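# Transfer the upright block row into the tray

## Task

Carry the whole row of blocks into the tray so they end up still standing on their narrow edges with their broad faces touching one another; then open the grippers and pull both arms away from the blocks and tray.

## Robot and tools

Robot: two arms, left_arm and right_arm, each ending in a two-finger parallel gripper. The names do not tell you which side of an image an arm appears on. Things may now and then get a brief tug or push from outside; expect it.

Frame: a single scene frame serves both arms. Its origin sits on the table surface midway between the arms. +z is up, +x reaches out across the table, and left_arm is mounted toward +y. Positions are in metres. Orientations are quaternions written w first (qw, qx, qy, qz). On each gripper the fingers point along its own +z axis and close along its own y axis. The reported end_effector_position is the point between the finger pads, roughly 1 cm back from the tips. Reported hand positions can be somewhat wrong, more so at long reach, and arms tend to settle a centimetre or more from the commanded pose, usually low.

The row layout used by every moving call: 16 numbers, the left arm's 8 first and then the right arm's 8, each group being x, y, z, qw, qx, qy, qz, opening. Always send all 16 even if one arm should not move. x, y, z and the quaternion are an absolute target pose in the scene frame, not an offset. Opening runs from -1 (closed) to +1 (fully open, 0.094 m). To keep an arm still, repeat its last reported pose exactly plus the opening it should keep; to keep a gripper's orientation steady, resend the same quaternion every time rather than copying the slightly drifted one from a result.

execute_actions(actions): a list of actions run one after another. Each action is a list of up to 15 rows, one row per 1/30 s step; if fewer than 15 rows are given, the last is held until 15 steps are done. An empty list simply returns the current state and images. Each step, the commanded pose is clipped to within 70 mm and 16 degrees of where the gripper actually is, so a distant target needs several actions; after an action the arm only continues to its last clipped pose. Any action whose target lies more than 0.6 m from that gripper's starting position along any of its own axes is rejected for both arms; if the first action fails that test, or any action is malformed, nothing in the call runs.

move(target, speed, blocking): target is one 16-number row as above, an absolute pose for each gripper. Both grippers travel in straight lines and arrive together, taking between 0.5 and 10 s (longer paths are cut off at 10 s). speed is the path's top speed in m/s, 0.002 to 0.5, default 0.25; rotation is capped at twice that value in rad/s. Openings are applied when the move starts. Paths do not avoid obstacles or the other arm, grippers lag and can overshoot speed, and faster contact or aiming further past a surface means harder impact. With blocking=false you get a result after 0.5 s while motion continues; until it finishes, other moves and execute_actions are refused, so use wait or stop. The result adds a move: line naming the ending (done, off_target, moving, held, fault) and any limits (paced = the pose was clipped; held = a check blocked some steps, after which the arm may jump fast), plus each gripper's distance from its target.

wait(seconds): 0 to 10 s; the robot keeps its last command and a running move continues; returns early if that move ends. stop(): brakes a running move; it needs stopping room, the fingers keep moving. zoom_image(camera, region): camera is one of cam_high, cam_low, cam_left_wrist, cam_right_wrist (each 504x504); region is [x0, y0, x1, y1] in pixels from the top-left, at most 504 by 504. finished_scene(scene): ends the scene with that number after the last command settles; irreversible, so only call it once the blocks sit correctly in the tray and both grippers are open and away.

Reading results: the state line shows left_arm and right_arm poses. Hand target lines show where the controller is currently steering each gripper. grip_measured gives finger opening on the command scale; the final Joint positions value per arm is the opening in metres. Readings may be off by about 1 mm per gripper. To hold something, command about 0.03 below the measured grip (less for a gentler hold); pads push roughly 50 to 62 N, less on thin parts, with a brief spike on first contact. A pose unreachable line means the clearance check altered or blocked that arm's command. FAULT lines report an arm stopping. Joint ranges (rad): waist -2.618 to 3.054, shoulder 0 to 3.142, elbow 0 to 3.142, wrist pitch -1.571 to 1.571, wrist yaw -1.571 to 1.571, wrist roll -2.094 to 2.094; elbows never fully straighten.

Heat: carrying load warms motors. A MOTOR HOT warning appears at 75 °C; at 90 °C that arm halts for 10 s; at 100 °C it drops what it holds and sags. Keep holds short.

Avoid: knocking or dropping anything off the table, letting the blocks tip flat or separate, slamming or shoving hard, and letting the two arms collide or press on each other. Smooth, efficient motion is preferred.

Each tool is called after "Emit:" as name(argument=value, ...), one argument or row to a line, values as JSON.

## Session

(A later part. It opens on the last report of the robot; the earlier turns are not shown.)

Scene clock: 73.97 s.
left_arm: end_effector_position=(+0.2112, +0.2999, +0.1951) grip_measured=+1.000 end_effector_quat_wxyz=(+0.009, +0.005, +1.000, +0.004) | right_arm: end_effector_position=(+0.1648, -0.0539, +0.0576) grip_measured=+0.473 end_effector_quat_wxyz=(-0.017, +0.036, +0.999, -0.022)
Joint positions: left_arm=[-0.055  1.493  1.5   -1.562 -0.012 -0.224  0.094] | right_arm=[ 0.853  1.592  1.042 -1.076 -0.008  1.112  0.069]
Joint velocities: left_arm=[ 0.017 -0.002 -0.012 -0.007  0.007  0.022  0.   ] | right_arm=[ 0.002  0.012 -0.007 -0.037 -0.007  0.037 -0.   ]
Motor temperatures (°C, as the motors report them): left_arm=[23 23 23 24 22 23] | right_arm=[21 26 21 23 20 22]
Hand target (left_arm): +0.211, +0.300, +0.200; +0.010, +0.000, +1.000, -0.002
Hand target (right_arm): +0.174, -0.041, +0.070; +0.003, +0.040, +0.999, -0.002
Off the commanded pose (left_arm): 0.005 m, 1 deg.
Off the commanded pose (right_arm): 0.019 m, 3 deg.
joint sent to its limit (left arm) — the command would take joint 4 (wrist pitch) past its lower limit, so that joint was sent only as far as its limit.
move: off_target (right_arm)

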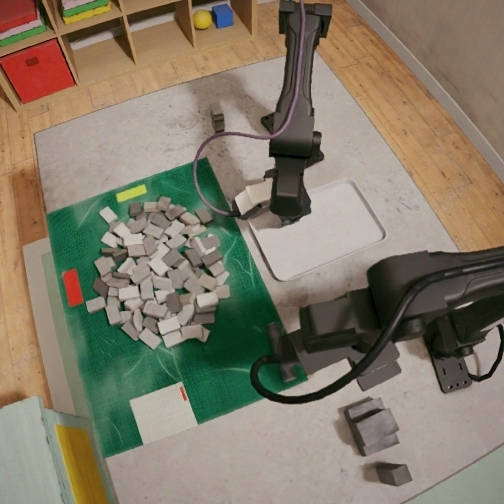

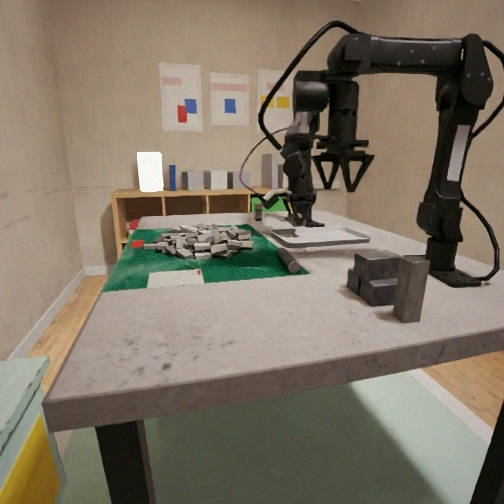

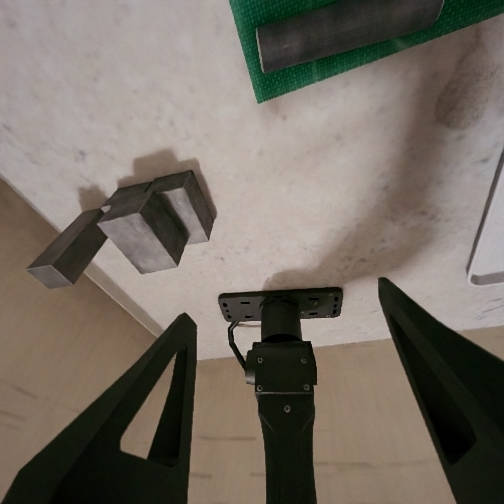

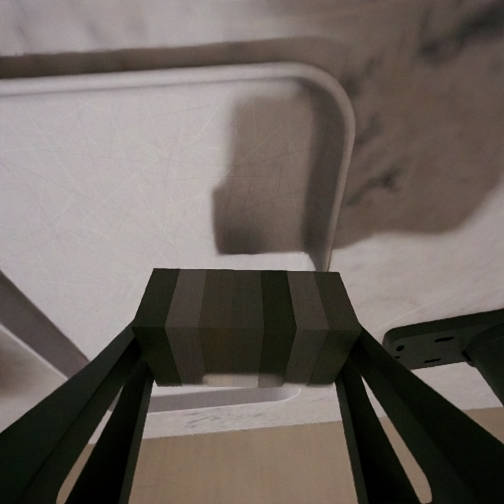

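Near edge at y≈-0.10; shift +y.

Emit:
move(
  target=[0.2112,0.3,0.2,0,0,1,0,1,0.15,0.02,0.07,0,0.04,0.999,0,0.43],
  speed=0.1,
)

Emit:
move(
  target=[0.2112,0.3,0.2,0,0,1,0,1,0.15,0.02,0.032,0,0.04,0.999,0,0.43],
  speed=0.03,
)

Scene clock: 78.73 s.
left_arm: end_effector_position=(+0.2112, +0.2999, +0.1951) grip_measured=+1.000 end_effector_quat_wxyz=(+0.009, +0.005, +1.000, +0.004) | right_arm: end_effector_position=(+0.1462, +0.0077, +0.0553) grip_measured=+0.473 end_effector_quat_wxyz=(-0.011, +0.036, +0.999, -0.020)
Joint positions: left_arm=[-0.055  1.493  1.5   -1.562 -0.012 -0.224  0.094] | right_arm=[ 1.011  1.762  1.223 -1.077 -0.008  1.271  0.069]
Joint velocities: left_arm=[ 0.007 -0.002 -0.012  0.037 -0.037 -0.007  0.   ] | right_arm=[-0.007 -0.012 -0.017 -0.066 -0.037 -0.051 -0.001]
Motor temperatures (°C, as the motors report them): left_arm=[23 23 23 24 22 23] | right_arm=[21 26 22 23 20 22]
Hand target (left_arm): +0.211, +0.300, +0.200; +0.010, +0.000, +1.000, -0.002
Hand target (right_arm): +0.151, +0.020, +0.070; +0.000, +0.040, +0.999, +0.000
Off the commanded pose (left_arm): 0.005 m, 1 deg.
Off the commanded pose (right_arm): 0.020 m, 3 deg.
joint sent to its limit (left arm) — the command would take joint 4 (wrist pitch) past its lower limit, so that joint was sent only as far as its limit.
move: off_target (right_arm)

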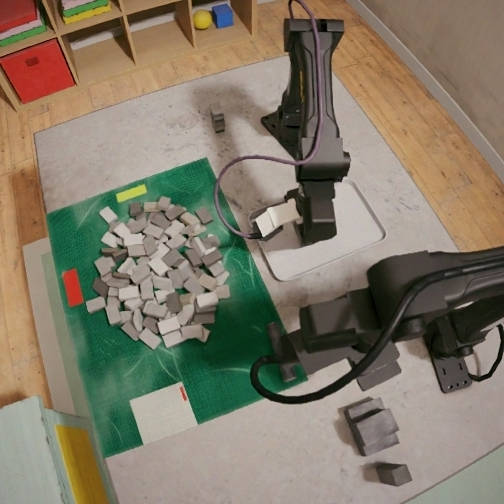

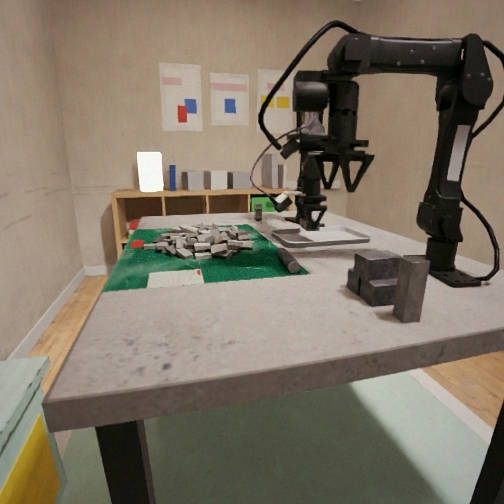

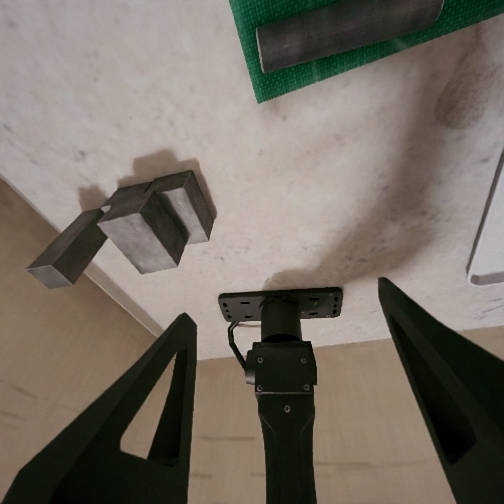

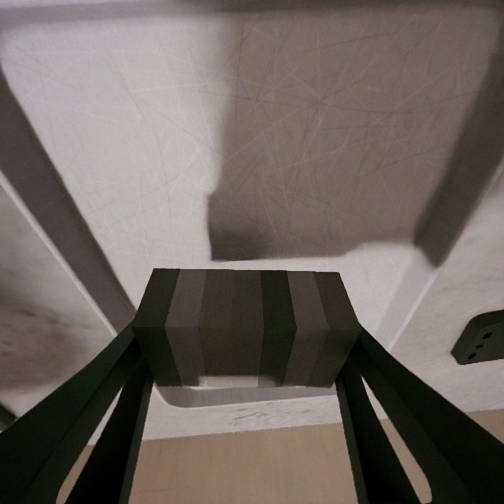

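Scene clock: 79.97 s.
left_arm: end_effector_position=(+0.2112, +0.2999, +0.1951) grip_measured=+1.000 end_effector_quat_wxyz=(+0.009, +0.005, +1.000, +0.004) | right_arm: end_effector_position=(+0.1495, +0.0161, +0.0290) grip_measured=+0.473 end_effector_quat_wxyz=(-0.008, +0.039, +0.999, -0.010)
Joint positions: left_arm=[-0.055  1.493  1.5   -1.562 -0.012 -0.224  0.094] | right_arm=[ 1.011  1.809  1.171 -0.956 -0.008  1.276  0.069]
Joint velocities: left_arm=[ 0.027 -0.017 -0.007  0.051 -0.066 -0.007  0.   ] | right_arm=[-0.012 -0.007  0.012 -0.022 -0.066  0.022  0.001]
Motor temperatures (°C, as the motors report them): left_arm=[23 23 23 24 22 23] | right_arm=[21 26 22 23 20 22]
Hand target (left_arm): +0.211, +0.300, +0.200; +0.010, +0.000, +1.000, -0.002
Hand target (right_arm): +0.150, +0.020, +0.032; +0.000, +0.040, +0.999, +0.000
Off the commanded pose (left_arm): 0.005 m, 1 deg.
Off the commanded pose (right_arm): 0.005 m, 1 deg.
joint sent to its limit (left arm) — the command would take joint 4 (wrist pitch) past its lower limit, so that joint was sent only as far as its limit.
move: done

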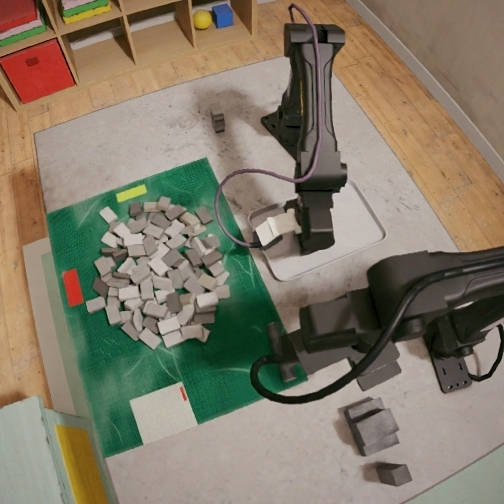

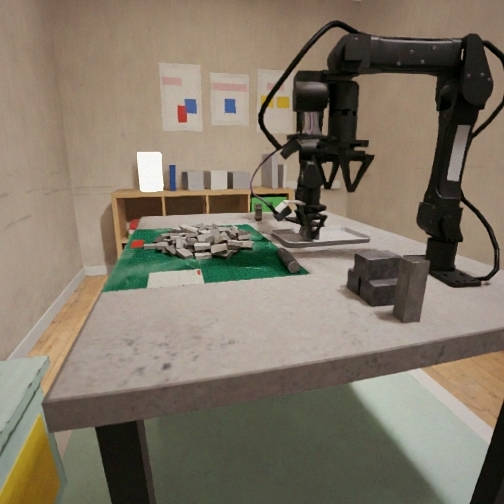

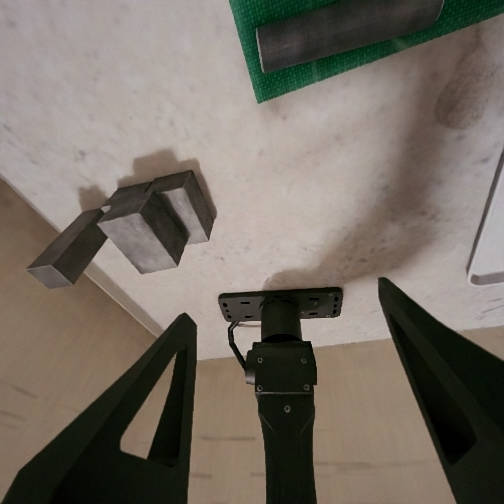

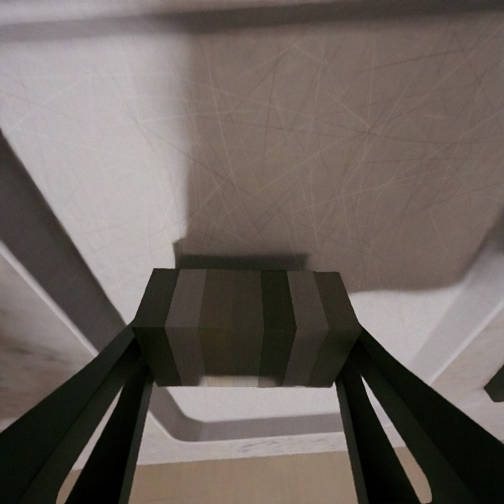

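Slightly close to the +y wall; shift back a bit while lowering.

Emit:
move(
  target=[0.2112,0.3,0.2,0,0,1,0,1,0.15,0.002,0.014,0,0.04,0.999,0,0.43],
  speed=0.02,
)

Scene clock: 83.53 s.
left_arm: end_effector_position=(+0.2112, +0.2999, +0.1951) grip_measured=+1.000 end_effector_quat_wxyz=(+0.009, +0.005, +1.000, +0.004) | right_arm: end_effector_position=(+0.1452, +0.0046, +0.0159) grip_measured=+0.473 end_effector_quat_wxyz=(-0.008, +0.038, +0.999, -0.007)
Joint positions: left_arm=[-0.055  1.493  1.5   -1.562 -0.012 -0.224  0.094] | right_arm=[ 1.01   1.782  1.08  -0.887 -0.01   1.273  0.069]
Joint velocities: left_arm=[-0.027 -0.002 -0.002 -0.007 -0.022  0.007  0.   ] | right_arm=[-0.012  0.002  0.007  0.066 -0.051 -0.007 -0.001]
Motor temperatures (°C, as the motors report them): left_arm=[23 23 23 24 22 23] | right_arm=[21 26 22 23 20 22]
Hand target (left_arm): +0.211, +0.300, +0.200; +0.010, +0.000, +1.000, -0.002
Hand target (right_arm): +0.150, +0.002, +0.014; -0.000, +0.040, +0.999, -0.001
Off the commanded pose (left_arm): 0.005 m, 1 deg.
Off the commanded pose (right_arm): 0.006 m, 1 deg.
joint sent to its limit (left arm) — the command would take joint 4 (wrist pitch) past its lower limit, so that joint was sent only as far as its limit.
move: done

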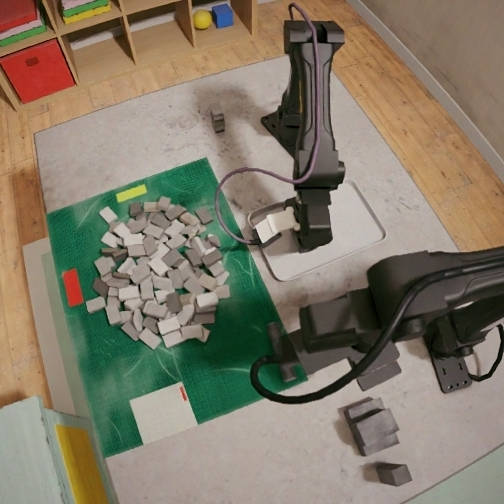

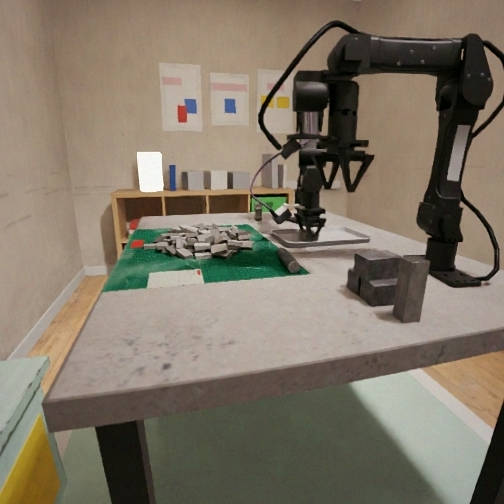

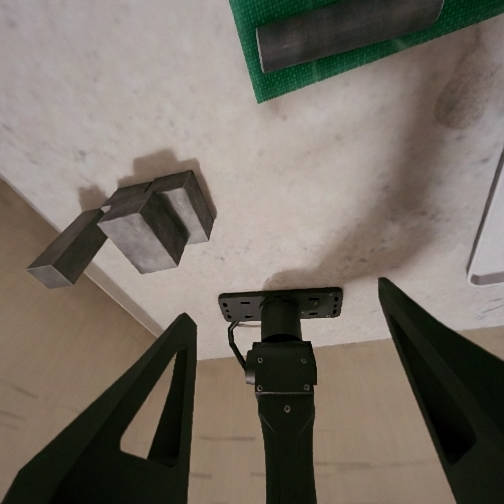

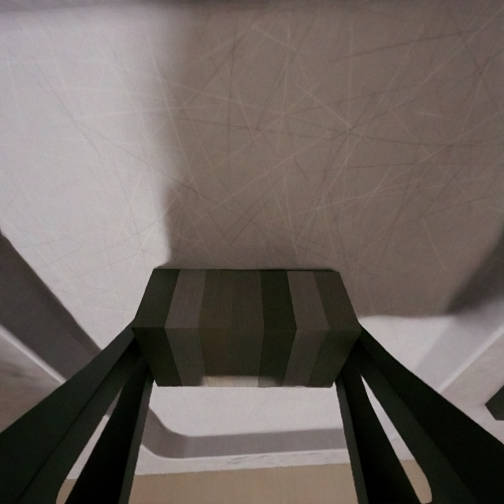

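Emit:
move(
  target=[0.2112,0.3,0.2,0,0,1,0,1,0.146,0.004,0.02,0,0.04,0.999,0,0.9],
  speed=0.02,
)

Emit:
move(
  target=[0.2112,0.3,0.2,0,0,1,0,1,0.15,0.004,0.11,0,0.04,0.999,0,0.9],
  speed=0.15,
)

Emit:
move(
  target=[0.2112,0.3,0.2,0,0,1,0,1,0.27,-0.22,0.17,0,0.04,0.999,0,0.9],
  speed=0.3,
)

Scene clock: 89.43 s.
left_arm: end_effector_position=(+0.2112, +0.2999, +0.1951) grip_measured=+1.000 end_effector_quat_wxyz=(+0.009, +0.005, +1.000, +0.004) | right_arm: end_effector_position=(+0.1451, +0.0045, +0.0158) grip_measured=+0.898 end_effector_quat_wxyz=(-0.008, +0.038, +0.999, -0.007)
Joint positions: left_arm=[-0.055  1.493  1.5   -1.562 -0.012 -0.224  0.094] | right_arm=[ 1.01   1.782  1.08  -0.887 -0.01   1.273  0.089]
Joint velocities: left_arm=[ 0.012  0.007 -0.007  0.007 -0.139  0.007  0.   ] | right_arm=[-0.007 -0.022 -0.007 -0.11  -0.051 -0.022  0.001]
Motor temperatures (°C, as the motors report them): left_arm=[23 23 23 24 22 23] | right_arm=[21 26 21 23 20 22]
Hand target (left_arm): +0.211, +0.300, +0.200; +0.010, +0.000, +1.000, -0.002
Hand target (right_arm): +0.146, +0.004, +0.020; -0.000, +0.040, +0.999, -0.000
Off the commanded pose (left_arm): 0.005 m, 1 deg.
Off the commanded pose (right_arm): 0.004 m, 1 deg.
joint sent to its limit (left arm) — the command would take joint 4 (wrist pitch) past its lower limit, so that joint was sent only as far as its limit.
move: done

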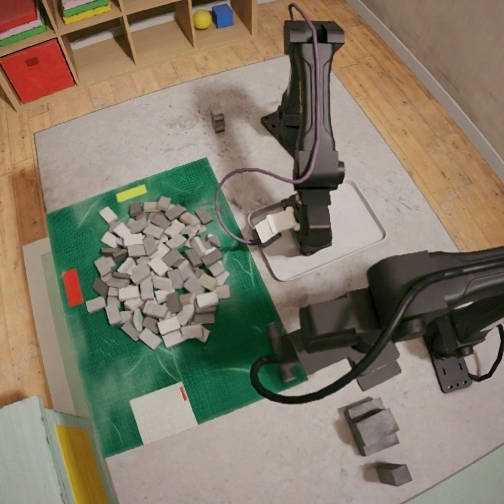

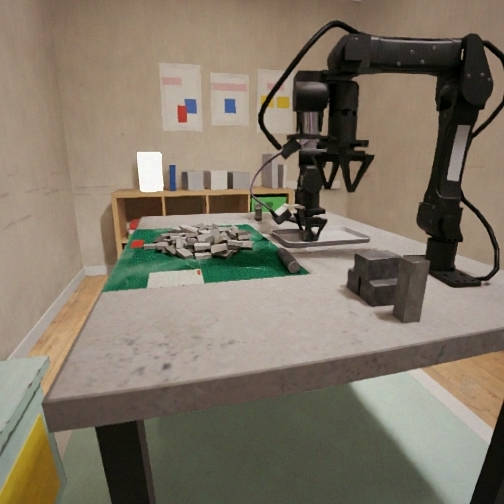

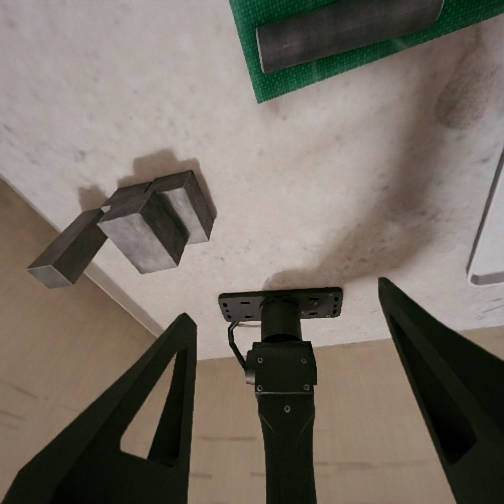

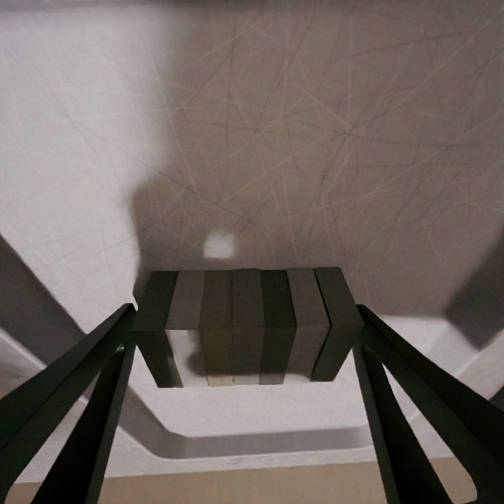

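Scene clock: 90.70 s.
left_arm: end_effector_position=(+0.2112, +0.2999, +0.1951) grip_measured=+1.000 end_effector_quat_wxyz=(+0.009, +0.005, +1.000, +0.004) | right_arm: end_effector_position=(+0.1440, +0.0017, +0.0944) grip_measured=+0.898 end_effector_quat_wxyz=(-0.011, +0.038, +0.999, -0.015)
Joint positions: left_arm=[-0.055  1.493  1.5   -1.562 -0.012 -0.224  0.094] | right_arm=[ 1.01   1.696  1.305 -1.216 -0.01   1.273  0.089]
Joint velocities: left_arm=[-0.007 -0.012 -0.007 -0.022 -0.022 -0.007  0.   ] | right_arm=[ 0.002 -0.002  0.007 -0.022  0.007 -0.037  0.   ]
Motor temperatures (°C, as the motors report them): left_arm=[23 23 23 24 22 23] | right_arm=[21 26 22 23 20 22]
Hand target (left_arm): +0.211, +0.300, +0.200; +0.010, +0.000, +1.000, -0.002
Hand target (right_arm): +0.150, +0.004, +0.110; +0.000, +0.040, +0.999, +0.000
Off the commanded pose (left_arm): 0.005 m, 1 deg.
Off the commanded pose (right_arm): 0.017 m, 2 deg.
joint sent to its limit (left arm) — the command would take joint 4 (wrist pitch) past its lower limit, so that joint was sent only as far as its limit.
move: off_target (right_arm)

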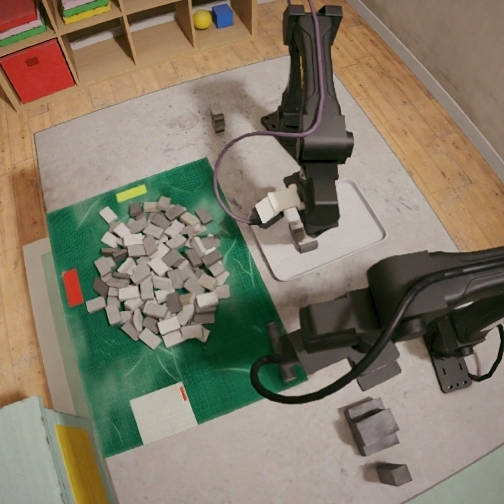

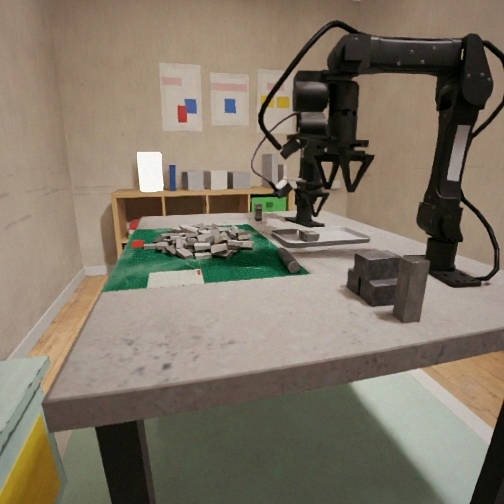

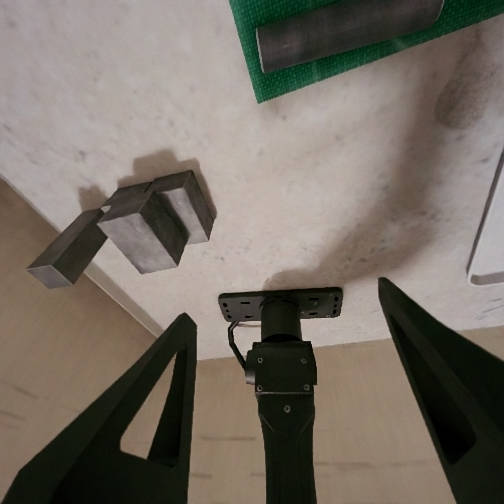

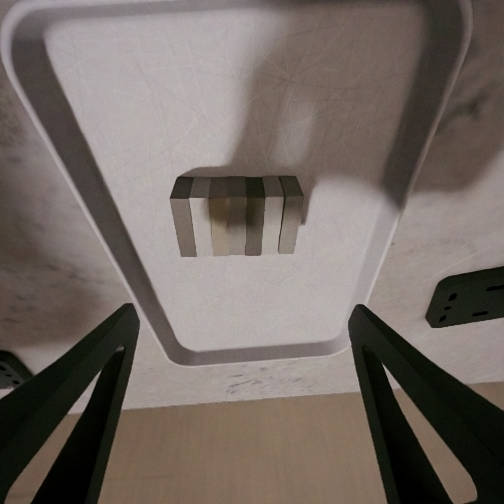

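Scene clock: 92.37 s.
left_arm: end_effector_position=(+0.2112, +0.2999, +0.1951) grip_measured=+1.000 end_effector_quat_wxyz=(+0.009, +0.005, +1.000, +0.004) | right_arm: end_effector_position=(+0.2616, -0.2214, +0.1633) grip_measured=+0.898 end_effector_quat_wxyz=(-0.004, +0.043, +0.999, -0.004)
Joint positions: left_arm=[-0.055  1.493  1.5   -1.562 -0.012 -0.224  0.094] | right_arm=[ 0.038  1.42   1.308 -1.469  0.006  0.312  0.089]
Joint velocities: left_arm=[-0.007 -0.017  0.017 -0.037 -0.066  0.007  0.   ] | right_arm=[ 0.007 -0.012 -0.002 -0.051 -0.022 -0.051 -0.   ]
Motor temperatures (°C, as the motors report them): left_arm=[23 23 23 24 22 23] | right_arm=[21 26 22 23 20 22]
Hand target (left_arm): +0.211, +0.300, +0.200; +0.010, +0.000, +1.000, -0.002
Hand target (right_arm): +0.266, -0.221, +0.170; -0.002, +0.040, +0.999, +0.001
Off the commanded pose (left_arm): 0.005 m, 1 deg.
Off the commanded pose (right_arm): 0.011 m, 1 deg.
joint sent to its limit (left arm) — the command would take joint 4 (wrist pitch) past its lower limit, so that joint was sent only as far as its limit.
move: off_target (right_arm)

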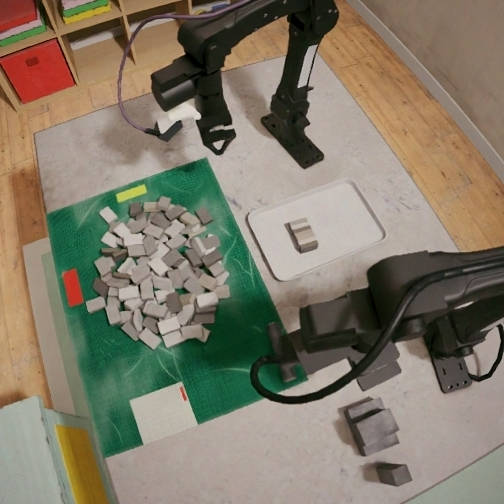

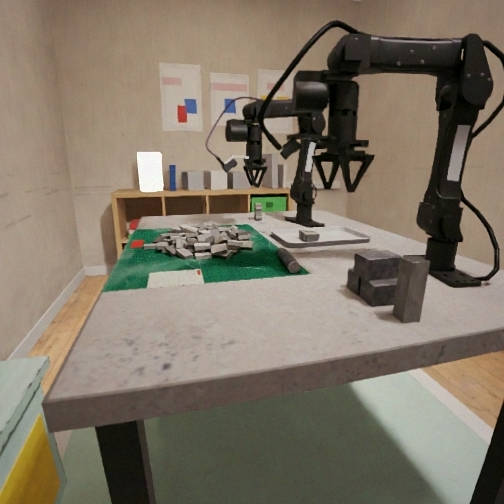

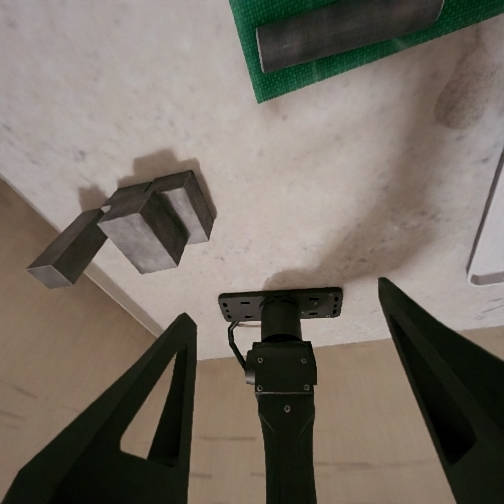

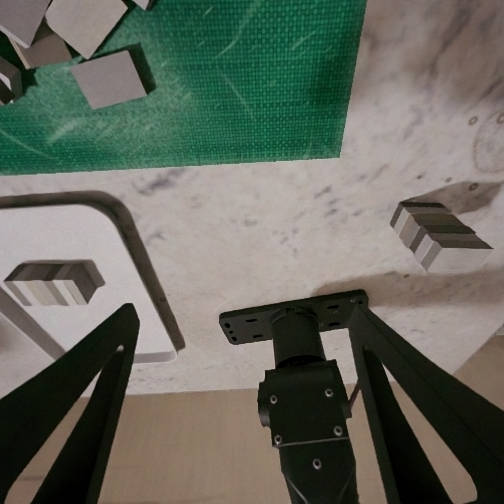

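Emit:
finished_scene(
  scene=1,
)

The scene is finished: the task was done.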